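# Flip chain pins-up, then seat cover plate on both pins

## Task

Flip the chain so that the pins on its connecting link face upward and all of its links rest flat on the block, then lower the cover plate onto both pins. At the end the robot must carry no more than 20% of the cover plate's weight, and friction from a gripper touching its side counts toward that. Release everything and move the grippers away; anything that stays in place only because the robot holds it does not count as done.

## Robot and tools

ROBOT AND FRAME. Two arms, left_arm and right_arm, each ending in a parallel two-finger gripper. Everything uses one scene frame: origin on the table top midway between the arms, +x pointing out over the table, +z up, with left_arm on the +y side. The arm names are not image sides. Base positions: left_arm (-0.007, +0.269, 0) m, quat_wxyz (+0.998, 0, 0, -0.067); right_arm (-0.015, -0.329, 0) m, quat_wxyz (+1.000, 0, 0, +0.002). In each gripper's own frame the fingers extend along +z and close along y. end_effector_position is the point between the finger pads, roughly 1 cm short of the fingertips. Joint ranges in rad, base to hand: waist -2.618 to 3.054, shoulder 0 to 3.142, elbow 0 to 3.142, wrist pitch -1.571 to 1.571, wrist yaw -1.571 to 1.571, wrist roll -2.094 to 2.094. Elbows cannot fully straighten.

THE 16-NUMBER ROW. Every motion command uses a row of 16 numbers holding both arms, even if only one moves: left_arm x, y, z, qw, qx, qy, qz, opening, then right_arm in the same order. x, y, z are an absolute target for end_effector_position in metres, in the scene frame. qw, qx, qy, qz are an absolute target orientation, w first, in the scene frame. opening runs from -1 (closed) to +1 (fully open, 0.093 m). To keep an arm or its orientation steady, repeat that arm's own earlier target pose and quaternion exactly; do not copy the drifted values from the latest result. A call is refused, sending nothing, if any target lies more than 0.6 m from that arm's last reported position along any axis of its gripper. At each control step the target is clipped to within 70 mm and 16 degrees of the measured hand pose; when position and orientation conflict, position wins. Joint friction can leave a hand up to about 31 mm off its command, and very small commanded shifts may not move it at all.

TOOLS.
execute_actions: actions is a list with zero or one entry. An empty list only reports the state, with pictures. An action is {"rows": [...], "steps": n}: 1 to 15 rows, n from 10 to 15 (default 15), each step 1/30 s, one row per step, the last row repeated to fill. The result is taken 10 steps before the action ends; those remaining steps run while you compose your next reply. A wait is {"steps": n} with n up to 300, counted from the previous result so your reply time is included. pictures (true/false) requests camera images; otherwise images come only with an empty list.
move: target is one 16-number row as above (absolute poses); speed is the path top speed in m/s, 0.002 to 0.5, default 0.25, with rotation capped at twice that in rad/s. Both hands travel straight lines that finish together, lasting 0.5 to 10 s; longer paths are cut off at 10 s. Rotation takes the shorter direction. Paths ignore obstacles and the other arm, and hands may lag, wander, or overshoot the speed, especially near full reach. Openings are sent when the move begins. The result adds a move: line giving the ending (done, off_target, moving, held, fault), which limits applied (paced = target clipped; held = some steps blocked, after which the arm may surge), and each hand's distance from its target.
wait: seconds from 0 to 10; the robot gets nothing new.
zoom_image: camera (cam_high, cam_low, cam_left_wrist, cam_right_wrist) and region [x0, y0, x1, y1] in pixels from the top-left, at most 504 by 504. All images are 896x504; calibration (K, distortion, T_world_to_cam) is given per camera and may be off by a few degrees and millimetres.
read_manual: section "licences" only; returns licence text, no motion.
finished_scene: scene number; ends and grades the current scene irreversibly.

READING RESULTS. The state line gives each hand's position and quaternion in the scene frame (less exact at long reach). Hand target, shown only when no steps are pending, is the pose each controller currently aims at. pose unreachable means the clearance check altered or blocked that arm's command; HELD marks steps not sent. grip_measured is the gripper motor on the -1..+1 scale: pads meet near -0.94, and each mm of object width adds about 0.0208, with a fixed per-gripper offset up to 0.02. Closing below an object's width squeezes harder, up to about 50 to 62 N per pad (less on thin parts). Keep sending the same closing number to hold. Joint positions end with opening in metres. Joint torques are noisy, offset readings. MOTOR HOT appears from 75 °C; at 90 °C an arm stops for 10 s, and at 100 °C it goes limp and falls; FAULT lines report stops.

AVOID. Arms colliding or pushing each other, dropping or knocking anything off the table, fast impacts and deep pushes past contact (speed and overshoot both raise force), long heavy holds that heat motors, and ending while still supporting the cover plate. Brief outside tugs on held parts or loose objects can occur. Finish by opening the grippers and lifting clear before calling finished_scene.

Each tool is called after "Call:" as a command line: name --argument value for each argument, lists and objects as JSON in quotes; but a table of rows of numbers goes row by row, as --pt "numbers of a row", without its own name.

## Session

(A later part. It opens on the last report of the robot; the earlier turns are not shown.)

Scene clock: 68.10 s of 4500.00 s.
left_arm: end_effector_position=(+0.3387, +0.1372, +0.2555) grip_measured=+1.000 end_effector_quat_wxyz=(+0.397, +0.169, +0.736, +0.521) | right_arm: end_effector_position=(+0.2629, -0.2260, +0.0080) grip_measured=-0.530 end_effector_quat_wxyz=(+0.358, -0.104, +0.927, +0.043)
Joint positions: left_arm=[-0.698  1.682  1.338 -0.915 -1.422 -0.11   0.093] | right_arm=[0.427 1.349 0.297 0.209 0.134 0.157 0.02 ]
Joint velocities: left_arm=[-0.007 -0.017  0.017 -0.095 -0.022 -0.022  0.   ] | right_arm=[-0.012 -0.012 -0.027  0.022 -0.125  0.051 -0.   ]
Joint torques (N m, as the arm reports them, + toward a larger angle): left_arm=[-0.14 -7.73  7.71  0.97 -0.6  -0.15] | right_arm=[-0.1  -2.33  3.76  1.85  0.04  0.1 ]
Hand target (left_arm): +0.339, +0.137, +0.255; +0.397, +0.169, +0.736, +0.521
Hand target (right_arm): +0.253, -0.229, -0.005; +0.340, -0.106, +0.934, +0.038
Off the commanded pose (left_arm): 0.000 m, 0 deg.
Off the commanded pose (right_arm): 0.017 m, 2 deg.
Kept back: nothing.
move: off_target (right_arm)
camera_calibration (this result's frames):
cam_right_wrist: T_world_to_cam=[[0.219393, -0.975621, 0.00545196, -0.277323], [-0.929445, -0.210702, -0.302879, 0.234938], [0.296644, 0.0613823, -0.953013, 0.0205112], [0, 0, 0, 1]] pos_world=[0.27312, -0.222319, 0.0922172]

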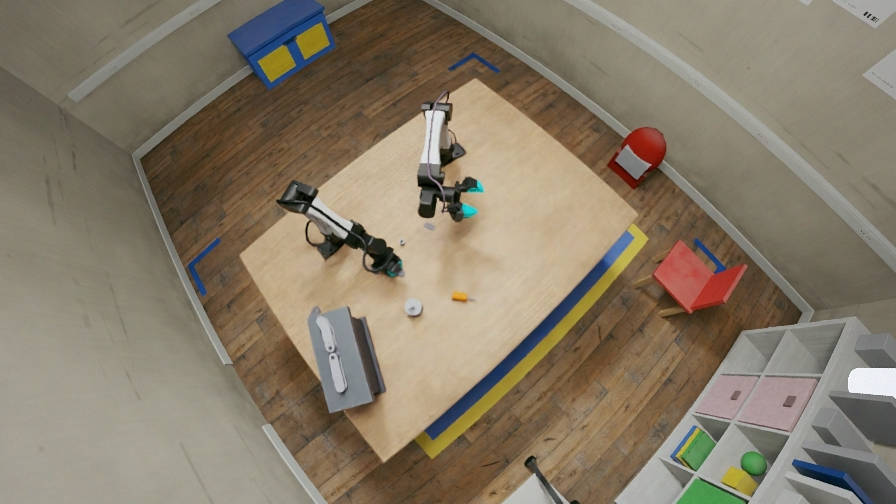

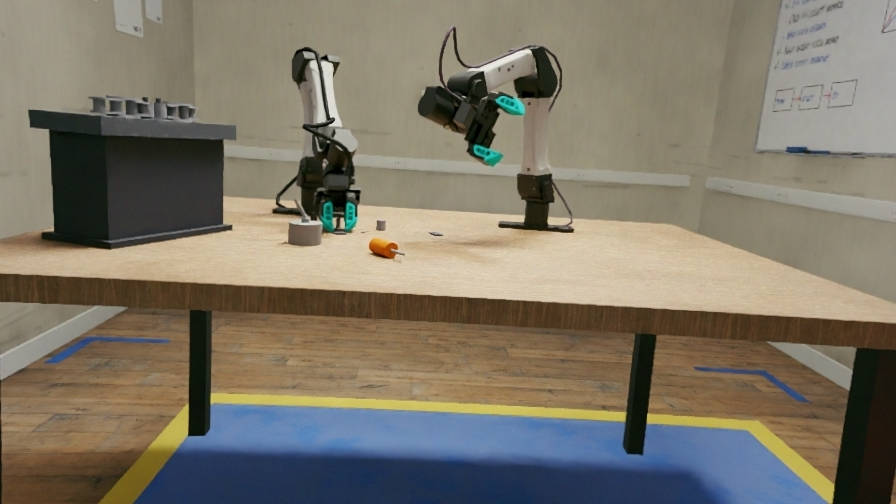

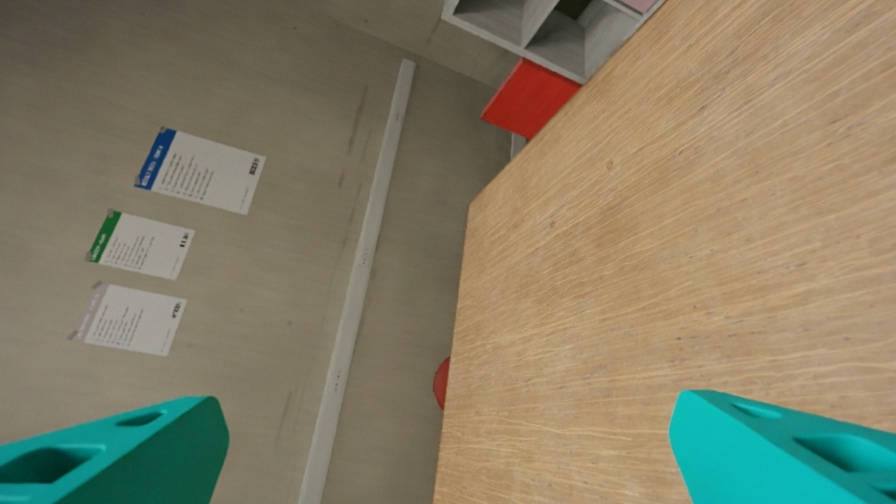

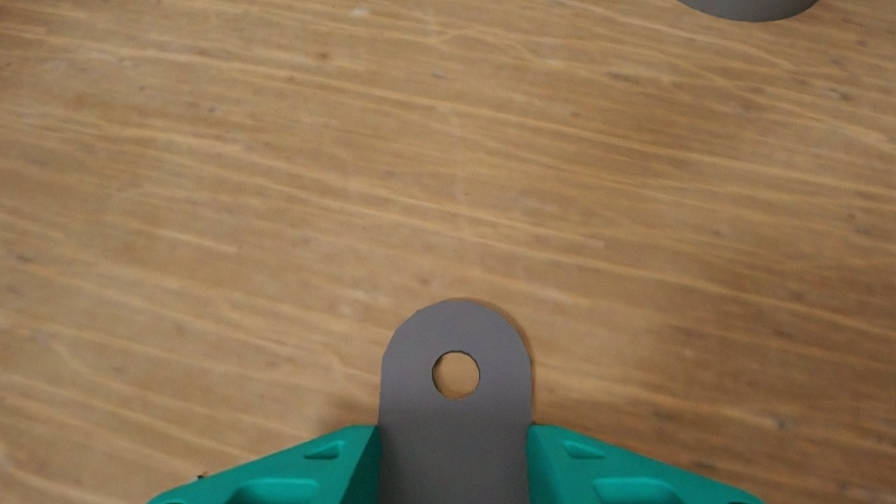

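Call:
move --target '[0.3387,0.1372,0.2555,0.397,0.169,0.736,0.521,1,0.262,-0.28,0.31,0.358,-0.104,0.927,0.043,-0.55]' --speed 0.2

Call:
move --target '[0.3387,0.1372,0.2555,0.397,0.169,0.736,0.521,1,0.405,-0.566,0.282,0.352,0.194,0.912,-0.075,-0.55]' --speed 0.2

Scene clock: 70.63 s of 4500.00 s.
left_arm: end_effector_position=(+0.3387, +0.1372, +0.2555) grip_measured=+1.000 end_effector_quat_wxyz=(+0.397, +0.169, +0.736, +0.521) | right_arm: end_effector_position=(+0.2620, -0.2781, +0.3028) grip_measured=-0.530 end_effector_quat_wxyz=(+0.350, -0.102, +0.930, +0.043)
Joint positions: left_arm=[-0.698  1.682  1.338 -0.915 -1.422 -0.11   0.093] | right_arm=[ 0.146  1.13   1.444 -1.165 -0.054 -0.047  0.02 ]
Joint velocities: left_arm=[-0.002 -0.007 -0.007  0.022  0.007  0.051  0.   ] | right_arm=[-0.002  0.007  0.002 -0.066  0.037 -0.037 -0.001]
Joint torques (N m, as the arm reports them, + toward a larger angle): left_arm=[-0.06 -7.62  7.68  0.99 -0.6  -0.15] | right_arm=[-1.25 -1.68  7.65  1.8  -0.16 -0.07]
Hand target (left_arm): +0.339, +0.137, +0.255; +0.397, +0.169, +0.736, +0.521
Hand target (right_arm): +0.267, -0.278, +0.310; +0.357, -0.103, +0.927, +0.046
Off the commanded pose (left_arm): 0.000 m, 0 deg.
Off the commanded pose (right_arm): 0.007 m, 1 deg.
Kept back: nothing.
move: done
camera_calibration (this result's frames):
cam_right_wrist: T_world_to_cam=[[0.214888, -0.976638, 0.00106715, -0.327369], [-0.935335, -0.206115, -0.287514, 0.310614], [0.281017, 0.0607852, -0.957776, 0.310295], [0, 0, 0, 1]] pos_world=[0.273678, -0.27456, 0.386848]

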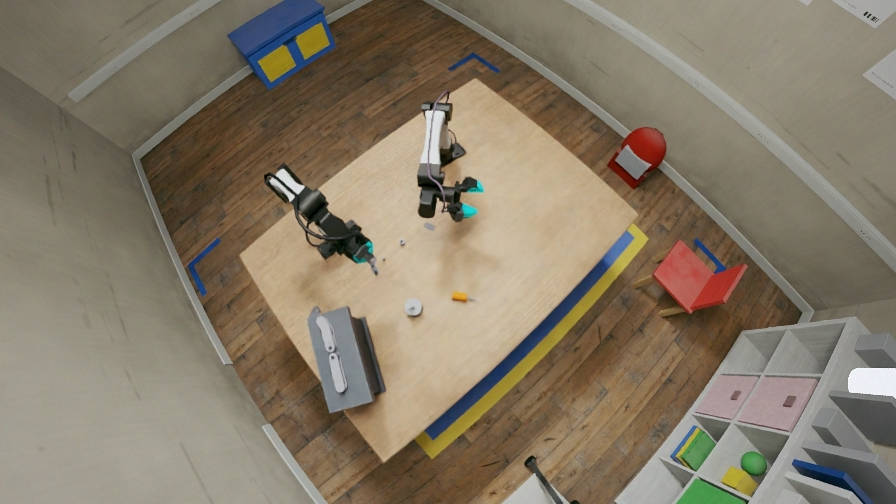

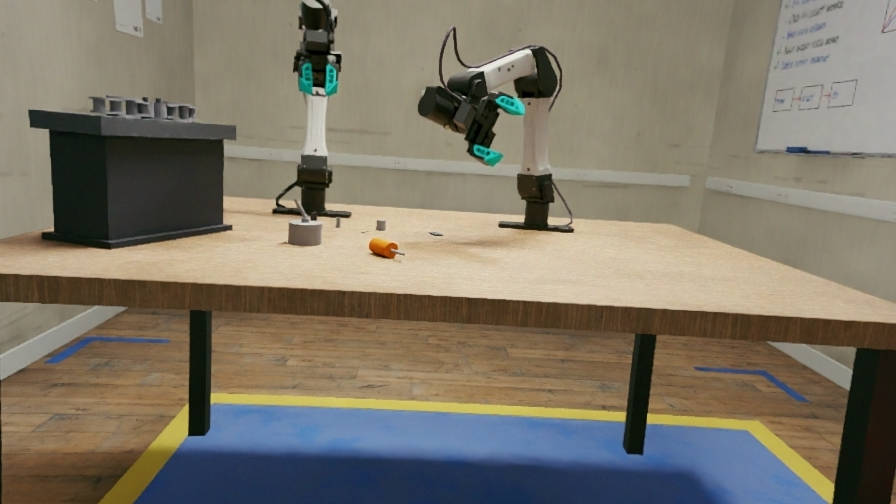

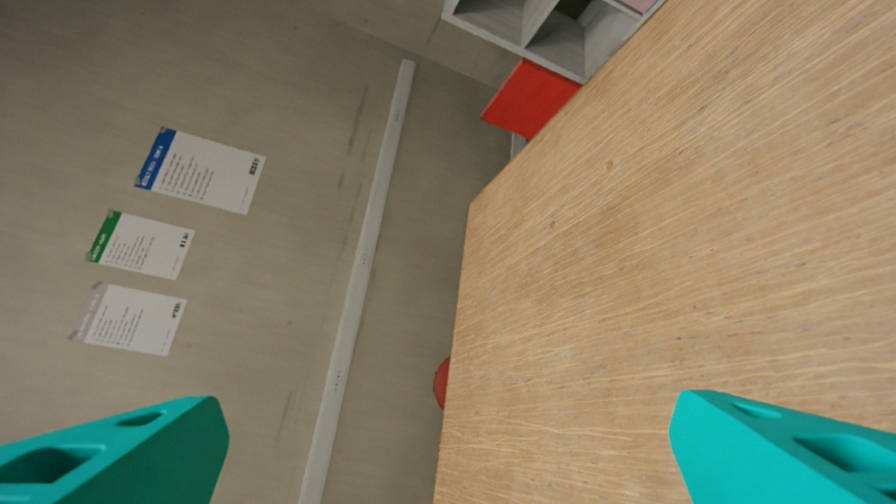

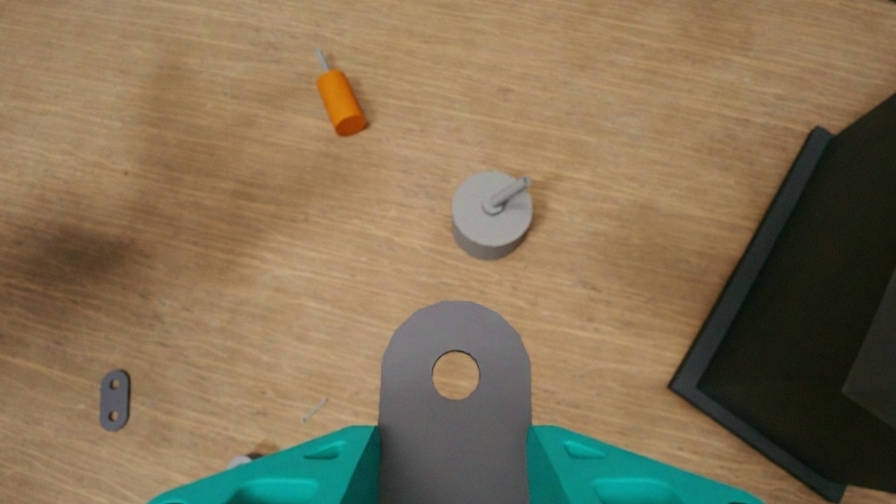

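Scene clock: 72.77 s of 4500.00 s.
left_arm: end_effector_position=(+0.3387, +0.1372, +0.2555) grip_measured=+1.000 end_effector_quat_wxyz=(+0.397, +0.169, +0.736, +0.521) | right_arm: end_effector_position=(+0.4012, -0.5596, +0.2721) grip_measured=-0.530 end_effector_quat_wxyz=(+0.344, +0.191, +0.917, -0.060)
Joint positions: left_arm=[-0.698  1.682  1.338 -0.915 -1.422 -0.11   0.093] | right_arm=[-0.548  1.804  1.908 -0.968 -0.108 -0.093  0.02 ]
Joint velocities: left_arm=[-0.017 -0.007  0.002  0.037  0.007 -0.022  0.   ] | right_arm=[ 0.007  0.002  0.022  0.066 -0.022 -0.007  0.   ]
Joint torques (N m, as the arm reports them, + toward a larger angle): left_arm=[-0.09 -7.82  7.68  0.96 -0.62 -0.15] | right_arm=[-0.87 -8.78  8.36  1.79  0.01  0.08]
Hand target (left_arm): +0.339, +0.137, +0.255; +0.397, +0.169, +0.736, +0.521
Hand target (right_arm): +0.404, -0.566, +0.279; +0.353, +0.197, +0.912, -0.067
Off the commanded pose (left_arm): 0.000 m, 0 deg.
Off the commanded pose (right_arm): 0.012 m, 2 deg.
Kept back: nothing.
move: off_target (right_arm)
camera_calibration (this result's frames):
cam_right_wrist: T_world_to_cam=[[-0.396174, -0.918118, -0.0102291, -0.351196], [-0.880084, 0.38289, -0.280798, 0.679534], [0.261722, -0.102242, -0.959712, 0.175985], [0, 0, 0, 1]] pos_world=[0.412853, -0.564633, 0.356114]

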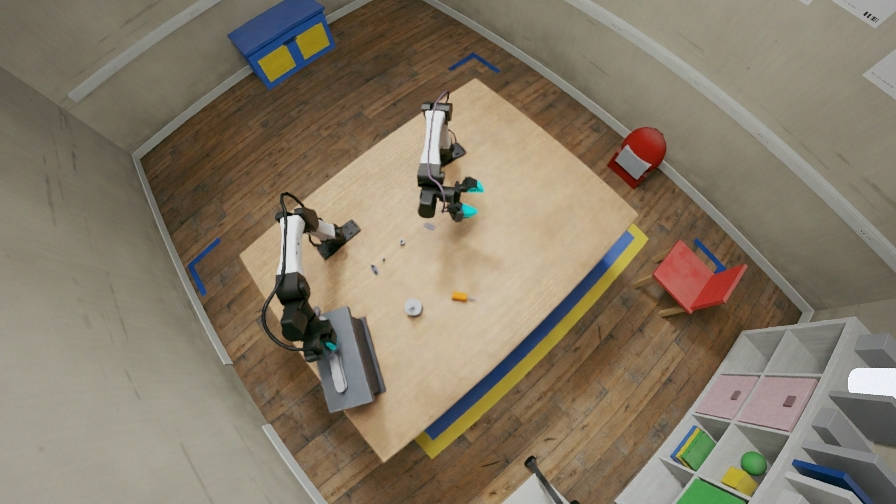

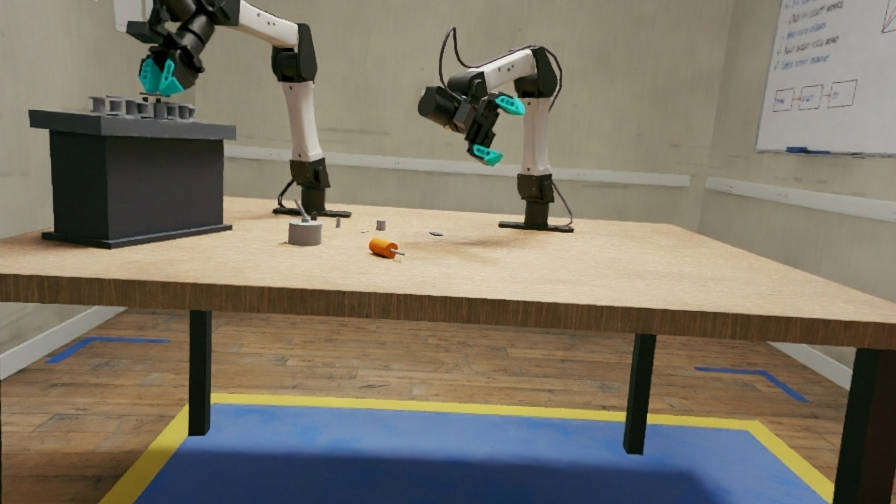

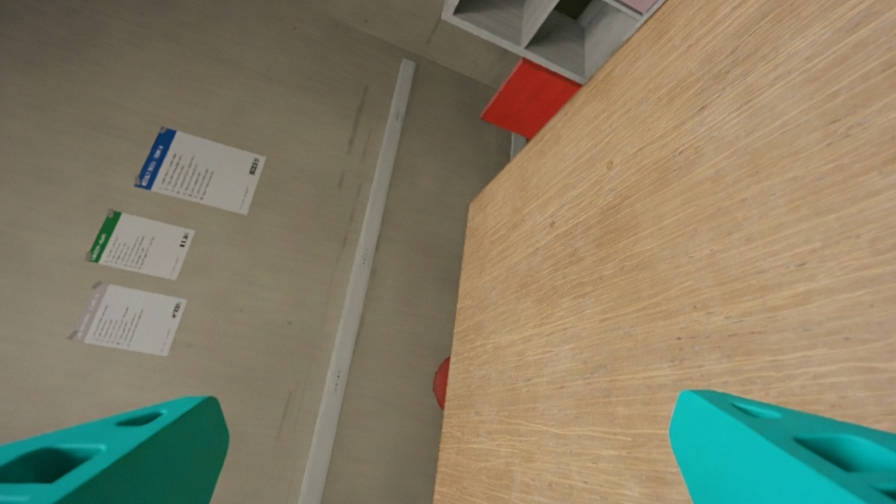

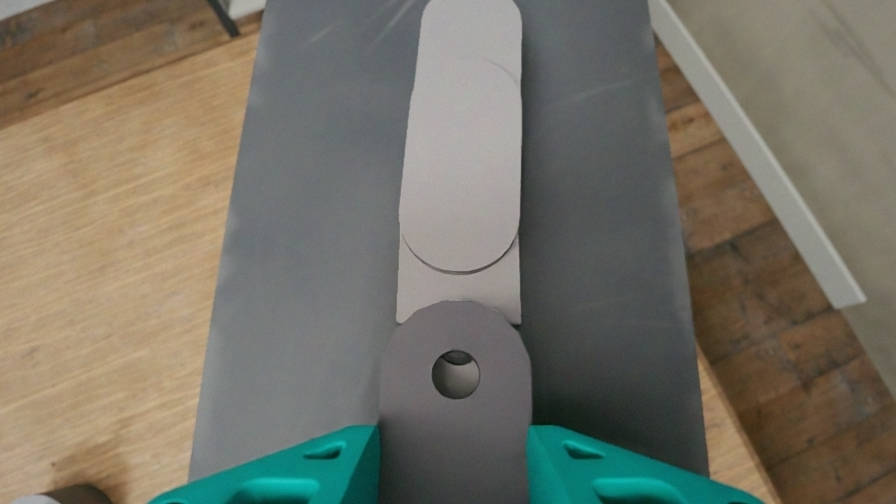

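Call:
move --target '[0.3387,0.1372,0.2555,0.397,0.169,0.736,0.521,1,0.410,-0.564,0.28,0.352,0.194,0.912,-0.075,-0.55]' --speed 0.01

Scene clock: 75.07 s of 4500.00 s.
left_arm: end_effector_position=(+0.3387, +0.1372, +0.2555) grip_measured=+1.000 end_effector_quat_wxyz=(+0.397, +0.169, +0.736, +0.521) | right_arm: end_effector_position=(+0.4024, -0.5625, +0.2734) grip_measured=-0.530 end_effector_quat_wxyz=(+0.343, +0.194, +0.916, -0.070)
Joint positions: left_arm=[-0.698  1.682  1.338 -0.915 -1.422 -0.11   0.093] | right_arm=[-0.544  1.814  1.925 -0.972 -0.085 -0.09   0.02 ]
Joint velocities: left_arm=[-0.002 -0.007 -0.017 -0.081 -0.022  0.007  0.   ] | right_arm=[ 0.007  0.007 -0.002  0.007 -0.037 -0.022 -0.001]
Joint torques (N m, as the arm reports them, + toward a larger angle): left_arm=[-0.09 -7.83  7.72  0.95 -0.6  -0.14] | right_arm=[ 0.07 -8.56  8.31  1.83  0.    0.1 ]
Hand target (left_arm): +0.339, +0.137, +0.255; +0.397, +0.169, +0.736, +0.521
Hand target (right_arm): +0.410, -0.564, +0.280; +0.353, +0.194, +0.912, -0.075
Off the commanded pose (left_arm): 0.000 m, 0 deg.
Off the commanded pose (right_arm): 0.010 m, 1 deg.
Kept back: nothing.
move: done
camera_calibration (this result's frames):
cam_right_wrist: T_world_to_cam=[[-0.408366, -0.912804, 0.00509133, -0.349641], [-0.87657, 0.390587, -0.281188, 0.685132], [0.254681, -0.119291, -0.959639, 0.16977], [0, 0, 0, 1]] pos_world=[0.414547, -0.566506, 0.35735]

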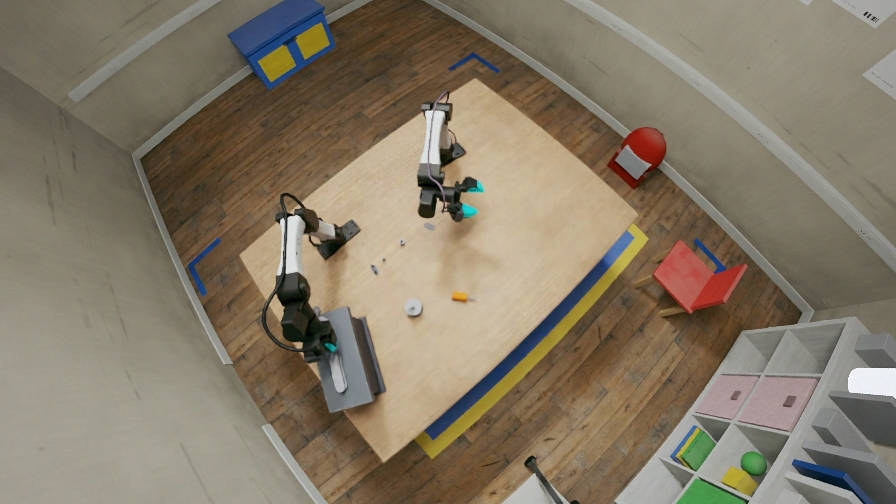

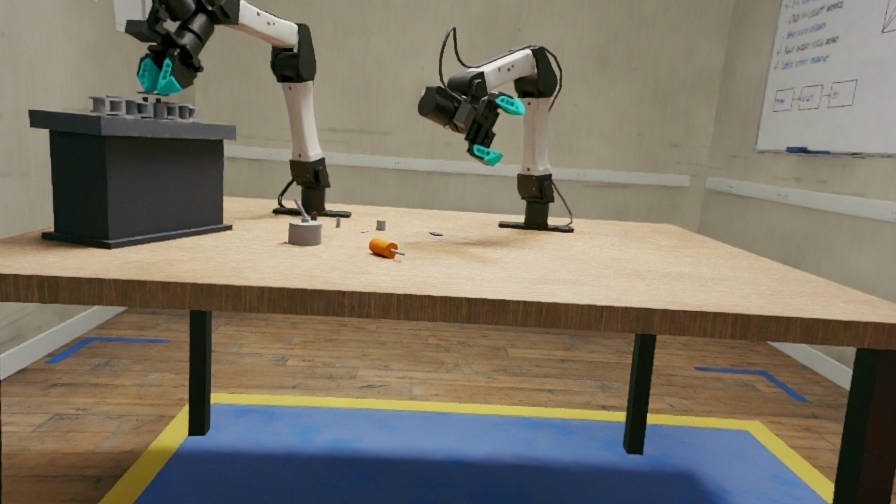

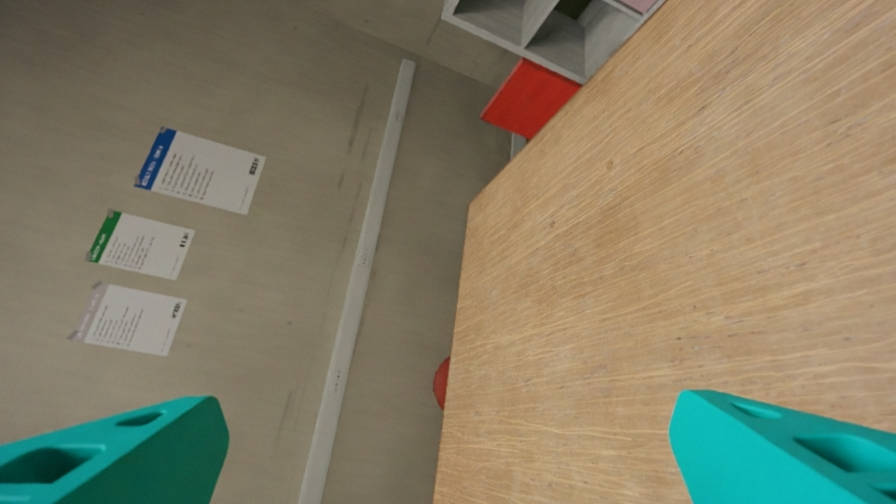

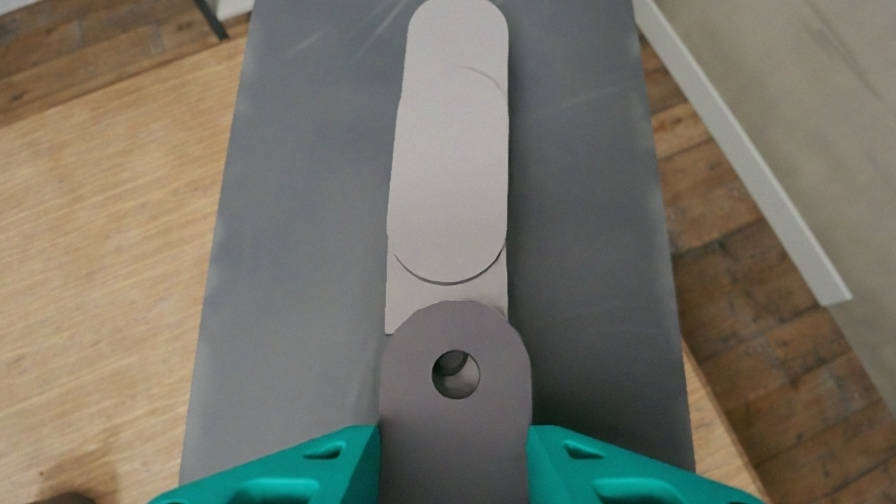

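Call:
move --target '[0.3387,0.1372,0.2555,0.397,0.169,0.736,0.521,1,0.4145,-0.5638,0.277,0.352,0.194,0.912,-0.075,-0.55]' --speed 0.01

Scene clock: 76.93 s of 4500.00 s.
left_arm: end_effector_position=(+0.3387, +0.1372, +0.2555) grip_measured=+1.000 end_effector_quat_wxyz=(+0.397, +0.169, +0.736, +0.521) | right_arm: end_effector_position=(+0.4057, -0.5615, +0.2685) grip_measured=-0.530 end_effector_quat_wxyz=(+0.339, +0.195, +0.918, -0.068)
Joint positions: left_arm=[-0.698  1.682  1.338 -0.915 -1.422 -0.11   0.093] | right_arm=[-0.537  1.825  1.925 -0.969 -0.08  -0.085  0.02 ]
Joint velocities: left_arm=[-0.007  0.012 -0.032  0.037 -0.022  0.081  0.   ] | right_arm=[ 0.002 -0.012 -0.002  0.022 -0.007 -0.022 -0.   ]
Joint torques (N m, as the arm reports them, + toward a larger angle): left_arm=[-0.13 -7.7   7.64  0.96 -0.61 -0.17] | right_arm=[-0.01 -8.77  8.43  1.91  0.01  0.1 ]
Hand target (left_arm): +0.339, +0.137, +0.255; +0.397, +0.169, +0.736, +0.521
Hand target (right_arm): +0.414, -0.564, +0.277; +0.353, +0.194, +0.912, -0.075
Off the commanded pose (left_arm): 0.000 m, 0 deg.
Off the commanded pose (right_arm): 0.012 m, 2 deg.
Kept back: nothing.
move: off_target (right_arm)
camera_calibration (this result's frames):
cam_right_wrist: T_world_to_cam=[[-0.408205, -0.91288, 0.00430883, -0.347267], [-0.878847, 0.391701, -0.272394, 0.685362], [0.246975, -0.114979, -0.962176, 0.170615], [0, 0, 0, 1]] pos_world=[0.418435, -0.565853, 0.352347]

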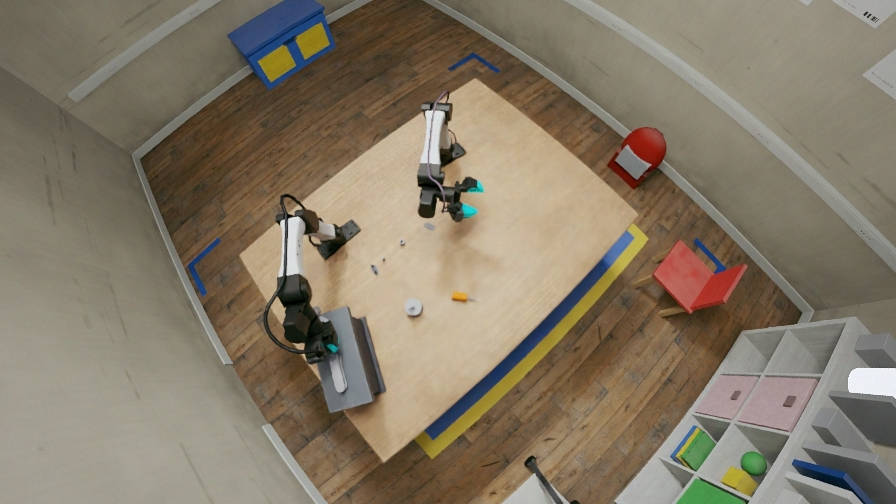

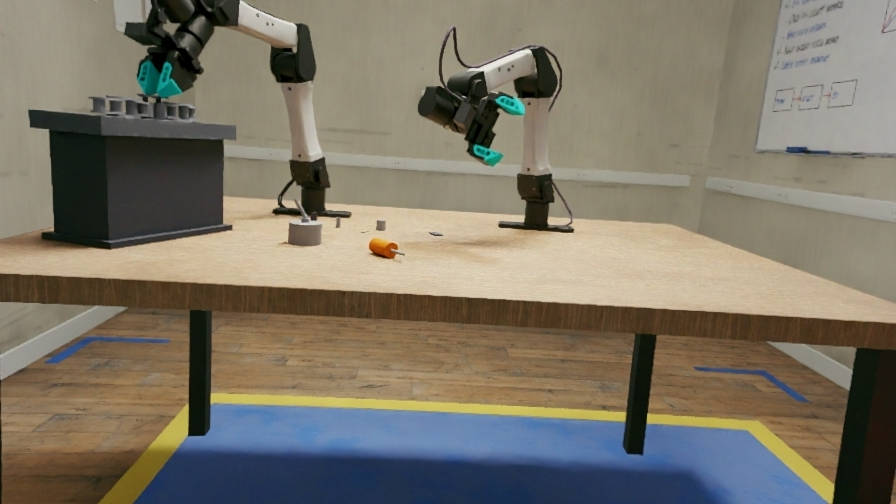

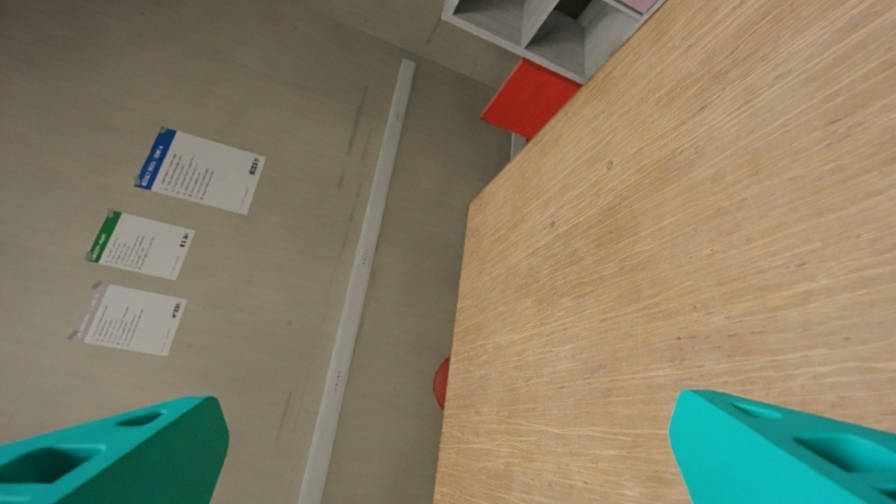

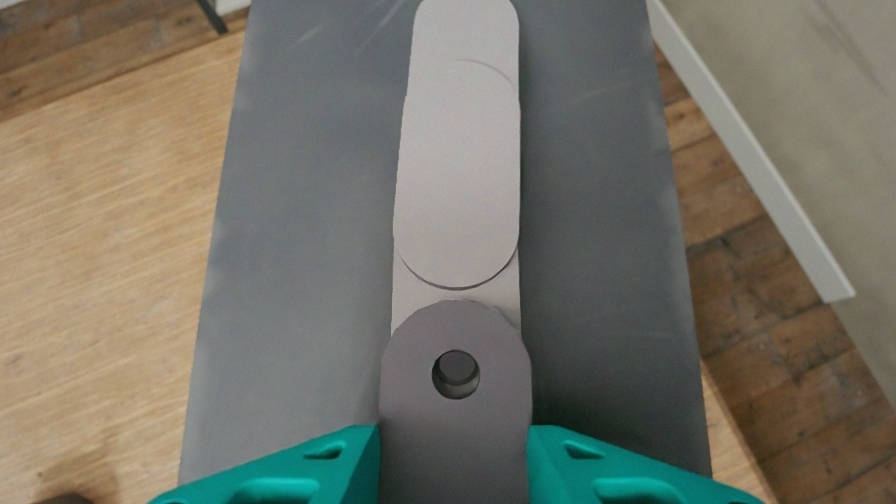

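Call:
move --target '[0.3387,0.1372,0.2555,0.397,0.169,0.736,0.521,1,0.417,-0.5652,0.273,0.352,0.194,0.912,-0.075,-0.55]' --speed 0.01

Scene clock: 79.07 s of 4500.00 s.
left_arm: end_effector_position=(+0.3387, +0.1372, +0.2555) grip_measured=+1.000 end_effector_quat_wxyz=(+0.397, +0.169, +0.736, +0.521) | right_arm: end_effector_position=(+0.4069, -0.5622, +0.2697) grip_measured=-0.530 end_effector_quat_wxyz=(+0.342, +0.194, +0.917, -0.070)
Joint positions: left_arm=[-0.698  1.682  1.338 -0.915 -1.422 -0.11   0.093] | right_arm=[-0.537  1.825  1.925 -0.962 -0.08  -0.085  0.02 ]
Joint velocities: left_arm=[-0.022 -0.002  0.002  0.022 -0.125  0.022  0.   ] | right_arm=[-0.007  0.017  0.007 -0.066 -0.007 -0.066 -0.001]
Joint torques (N m, as the arm reports them, + toward a larger angle): left_arm=[-0.11 -7.78  7.74  0.96 -0.6  -0.14] | right_arm=[-0.09 -8.28  7.94  1.97  0.01  0.11]
Hand target (left_arm): +0.339, +0.137, +0.255; +0.397, +0.169, +0.736, +0.521
Hand target (right_arm): +0.417, -0.565, +0.273; +0.352, +0.194, +0.912, -0.075
Off the commanded pose (left_arm): 0.000 m, 0 deg.
Off the commanded pose (right_arm): 0.011 m, 1 deg.
Kept back: nothing.
move: off_target (right_arm)
camera_calibration (this result's frames):
cam_right_wrist: T_world_to_cam=[[-0.408236, -0.912862, 0.00516187, -0.347636], [-0.877033, 0.390631, -0.27968, 0.687657], [0.253293, -0.118702, -0.960079, 0.166157], [0, 0, 0, 1]] pos_world=[0.419094, -0.566241, 0.353642]

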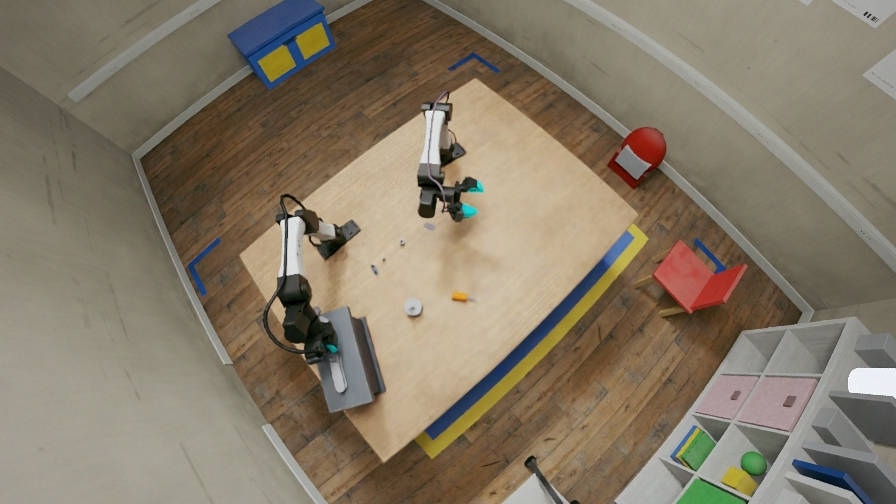

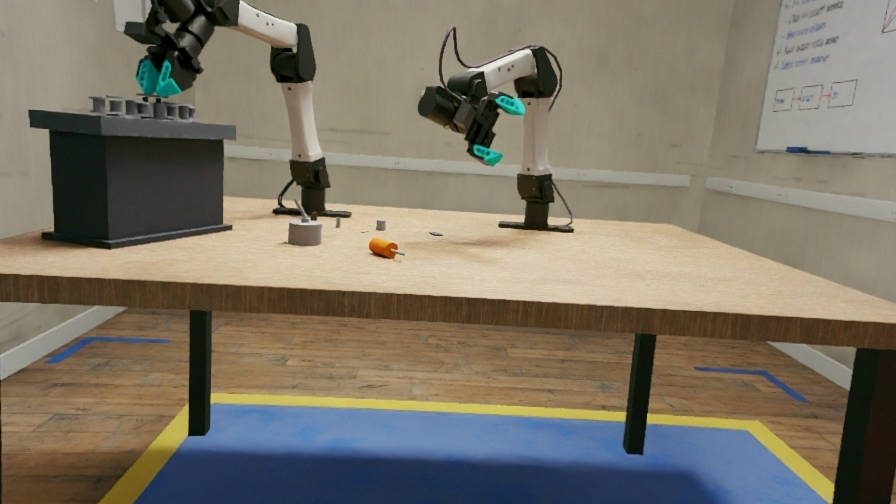

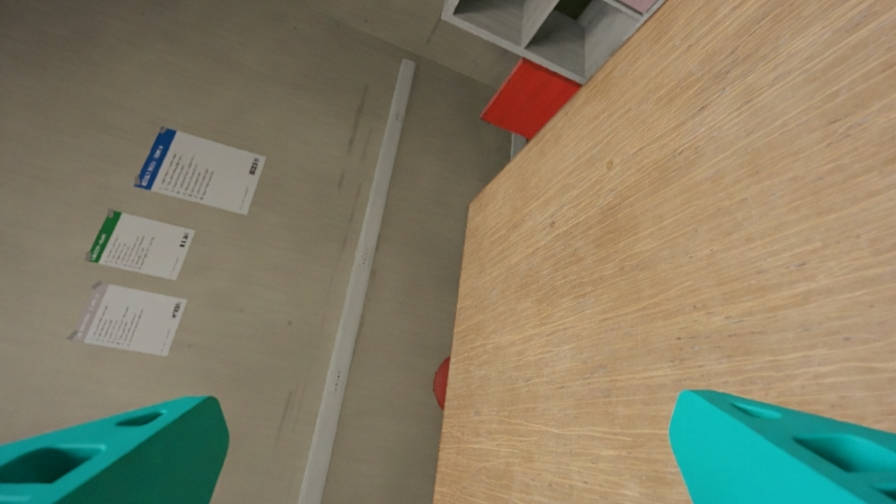

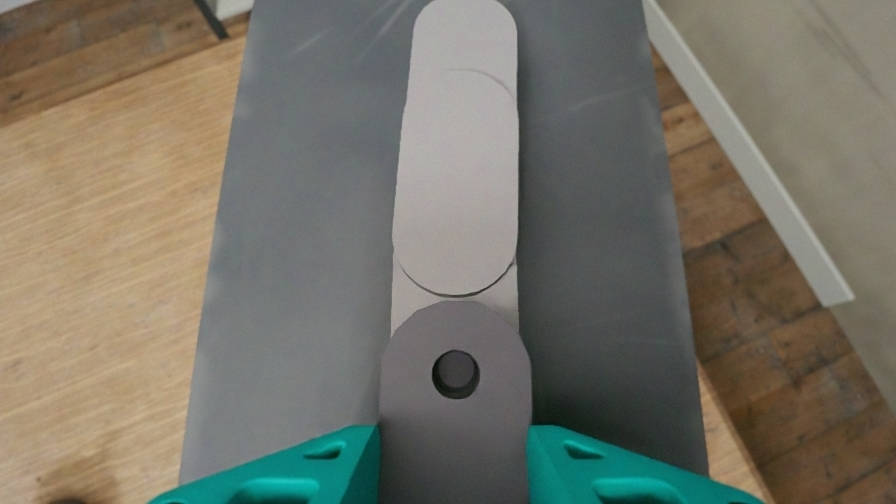

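Call:
move --target '[0.3387,0.1372,0.2555,0.397,0.169,0.736,0.521,1,0.4069,-0.5622,0.2697,0.342,0.194,0.917,-0.070,0.2]' --speed 0.01

Call:
move --target '[0.3387,0.1372,0.2555,0.397,0.169,0.736,0.521,1,0.33,-0.52,0.34,0.352,0.194,0.912,-0.075,0.2]'

Call:
zoom_image --camera "cam_low" --region '[80, 80, 210, 130]'

Scene clock: 80.23 s of 4500.00 s.
left_arm: end_effector_position=(+0.3387, +0.1372, +0.2555) grip_measured=+1.000 end_effector_quat_wxyz=(+0.397, +0.169, +0.736, +0.521) | right_arm: end_effector_position=(+0.4069, -0.5623, +0.2697) grip_measured=+0.198 end_effector_quat_wxyz=(+0.342, +0.194, +0.917, -0.070)
Joint positions: left_arm=[-0.698  1.682  1.338 -0.915 -1.422 -0.11   0.093] | right_arm=[-0.537  1.825  1.925 -0.961 -0.08  -0.085  0.055]
Joint velocities: left_arm=[-0.017  0.007 -0.002 -0.007  0.037 -0.007  0.   ] | right_arm=[-0.012 -0.007 -0.022  0.022 -0.007  0.007 -0.   ]
Joint torques (N m, as the arm reports them, + toward a larger angle): left_arm=[-0.03 -7.67  7.69  0.96 -0.61 -0.16] | right_arm=[-0.61 -9.93  6.3   1.75 -0.07  0.  ]
Hand target (left_arm): +0.339, +0.137, +0.255; +0.397, +0.169, +0.736, +0.521
Hand target (right_arm): +0.407, -0.562, +0.270; +0.342, +0.194, +0.917, -0.070
Off the commanded pose (left_arm): 0.000 m, 0 deg.
Off the commanded pose (right_arm): 0.000 m, 0 deg.
Kept back: nothing.
move: done
camera_calibration (this result's frames):
cam_right_wrist: T_world_to_cam=[[-0.408463, -0.912758, 0.00549208, -0.347647], [-0.876885, 0.390725, -0.280012, 0.687818], [0.253438, -0.119191, -0.959981, 0.165832], [0, 0, 0, 1]] pos_world=[0.419108, -0.566299, 0.353702]

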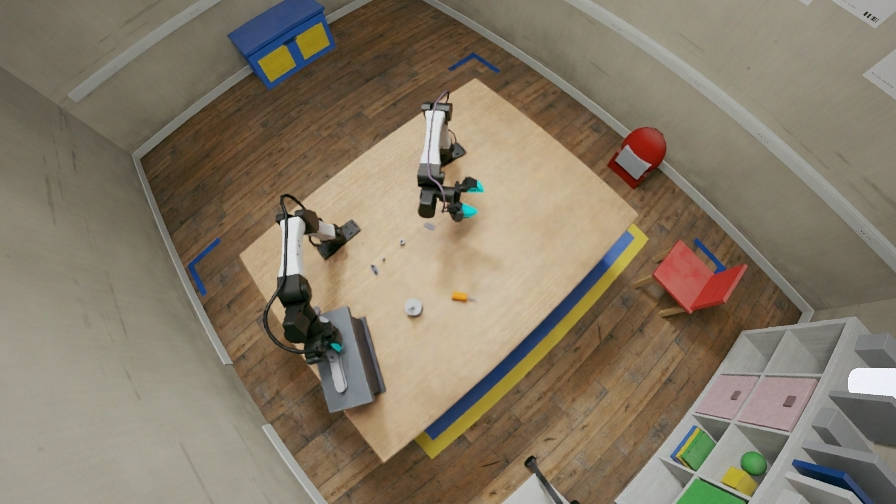

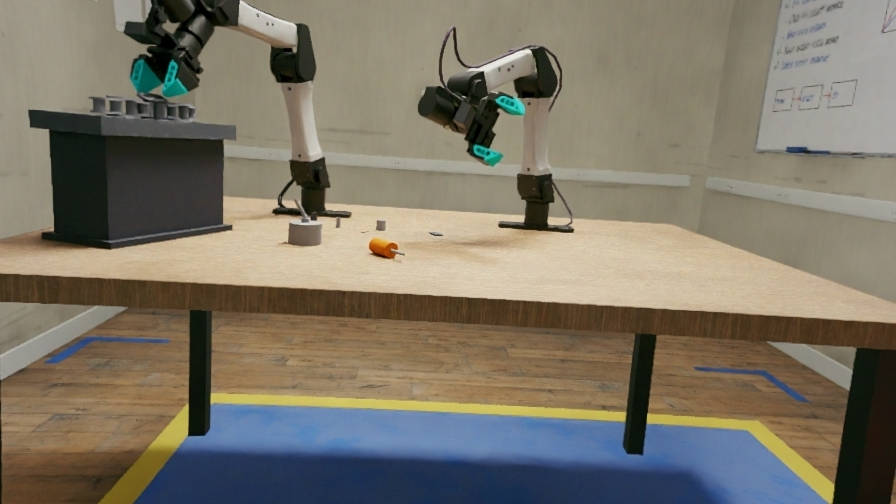

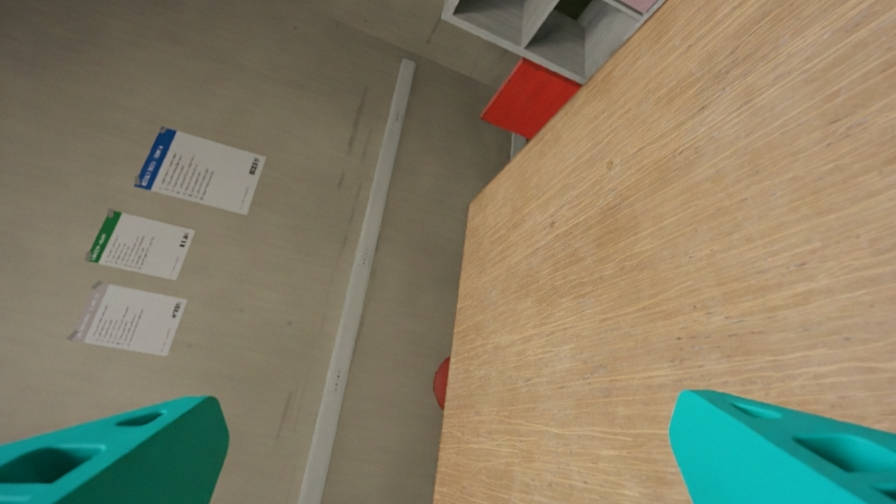

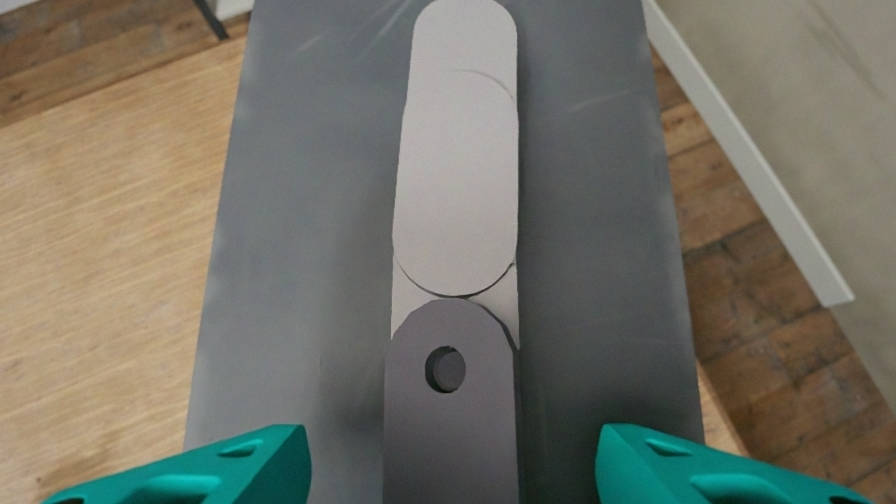

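Scene clock: 81.33 s of 4500.00 s.
left_arm: end_effector_position=(+0.3387, +0.1372, +0.2555) grip_measured=+1.000 end_effector_quat_wxyz=(+0.397, +0.169, +0.736, +0.521) | right_arm: end_effector_position=(+0.3324, -0.5184, +0.3297) grip_measured=+0.198 end_effector_quat_wxyz=(+0.340, +0.195, +0.917, -0.069)
Joint positions: left_arm=[-0.698  1.682  1.338 -0.915 -1.422 -0.11   0.093] | right_arm=[-0.537  1.594  1.925 -1.196 -0.08  -0.085  0.055]
Joint velocities: left_arm=[ 0.002 -0.007  0.022 -0.066 -0.022 -0.007  0.   ] | right_arm=[-0.012  0.017  0.002  0.022  0.051 -0.066  0.   ]
Joint torques (N m, as the arm reports them, + toward a larger angle): left_arm=[-0.08 -7.8   7.8   0.94 -0.61 -0.15] | right_arm=[-1.23 -7.22  7.59  1.68 -0.09 -0.06]
Hand target (left_arm): +0.339, +0.137, +0.255; +0.397, +0.169, +0.736, +0.521
Hand target (right_arm): +0.331, -0.521, +0.341; +0.352, +0.194, +0.912, -0.075
Off the commanded pose (left_arm): 0.000 m, 0 deg.
Off the commanded pose (right_arm): 0.011 m, 2 deg.
Kept back: nothing.
move: off_target (right_arm)
camera_calibration (this result's frames):
cam_right_wrist: T_world_to_cam=[[-0.408446, -0.912768, 0.00506655, -0.338201], [-0.877799, 0.391264, -0.276372, 0.621509], [0.250281, -0.11733, -0.961037, 0.249888], [0, 0, 0, 1]] pos_world=[0.344881, -0.522554, 0.413632]

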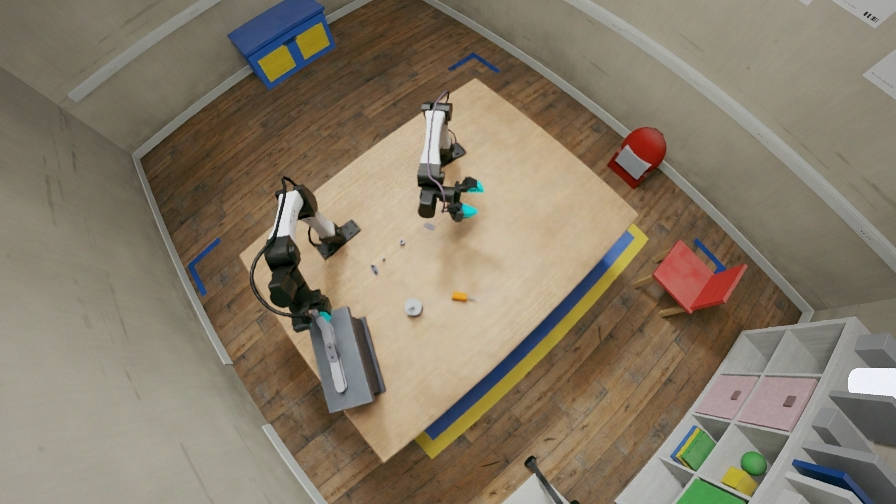

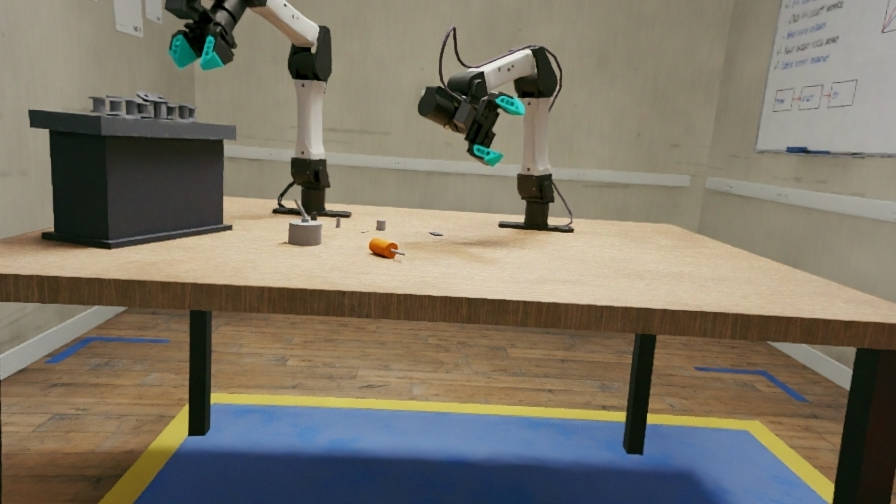

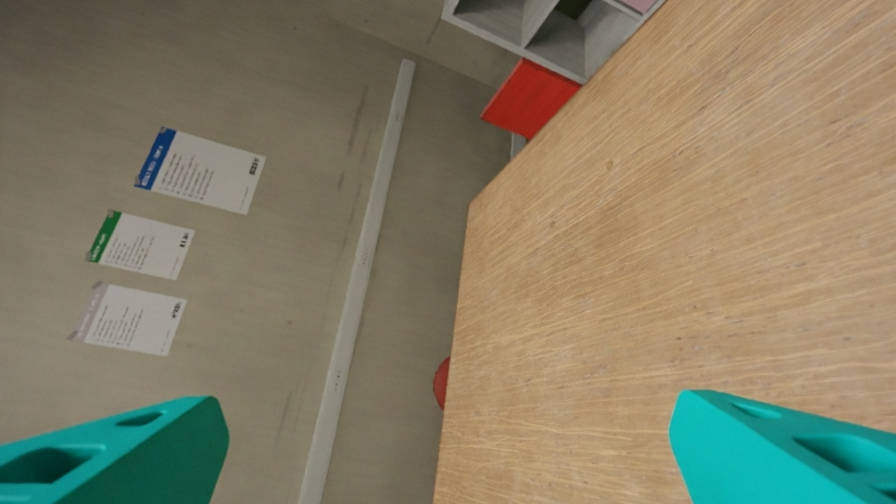

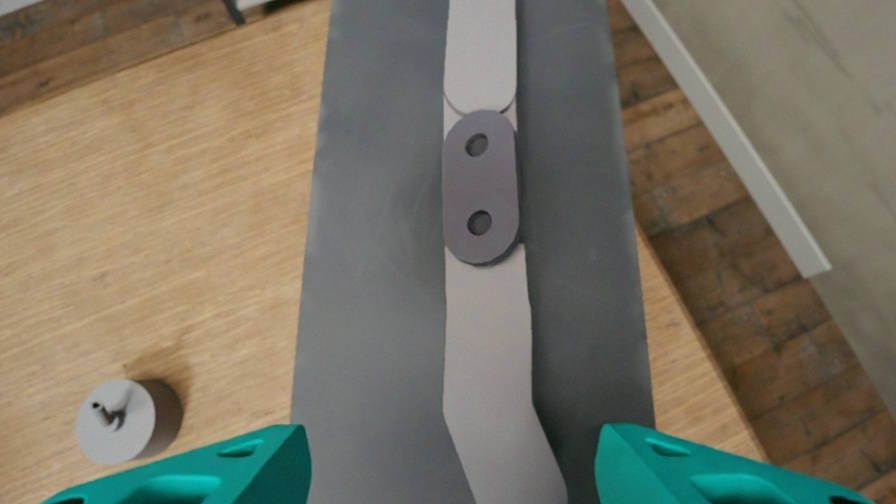

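Region (80, 80, 210, 130) of cam_low's 896x504 image, scaled by 3.877, with more detail than that image has; it fills the top 194 rows of this view, and the rest is white.

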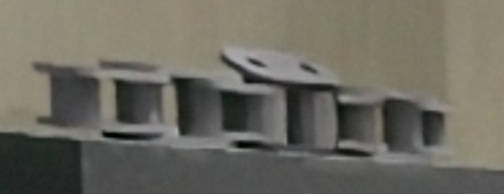

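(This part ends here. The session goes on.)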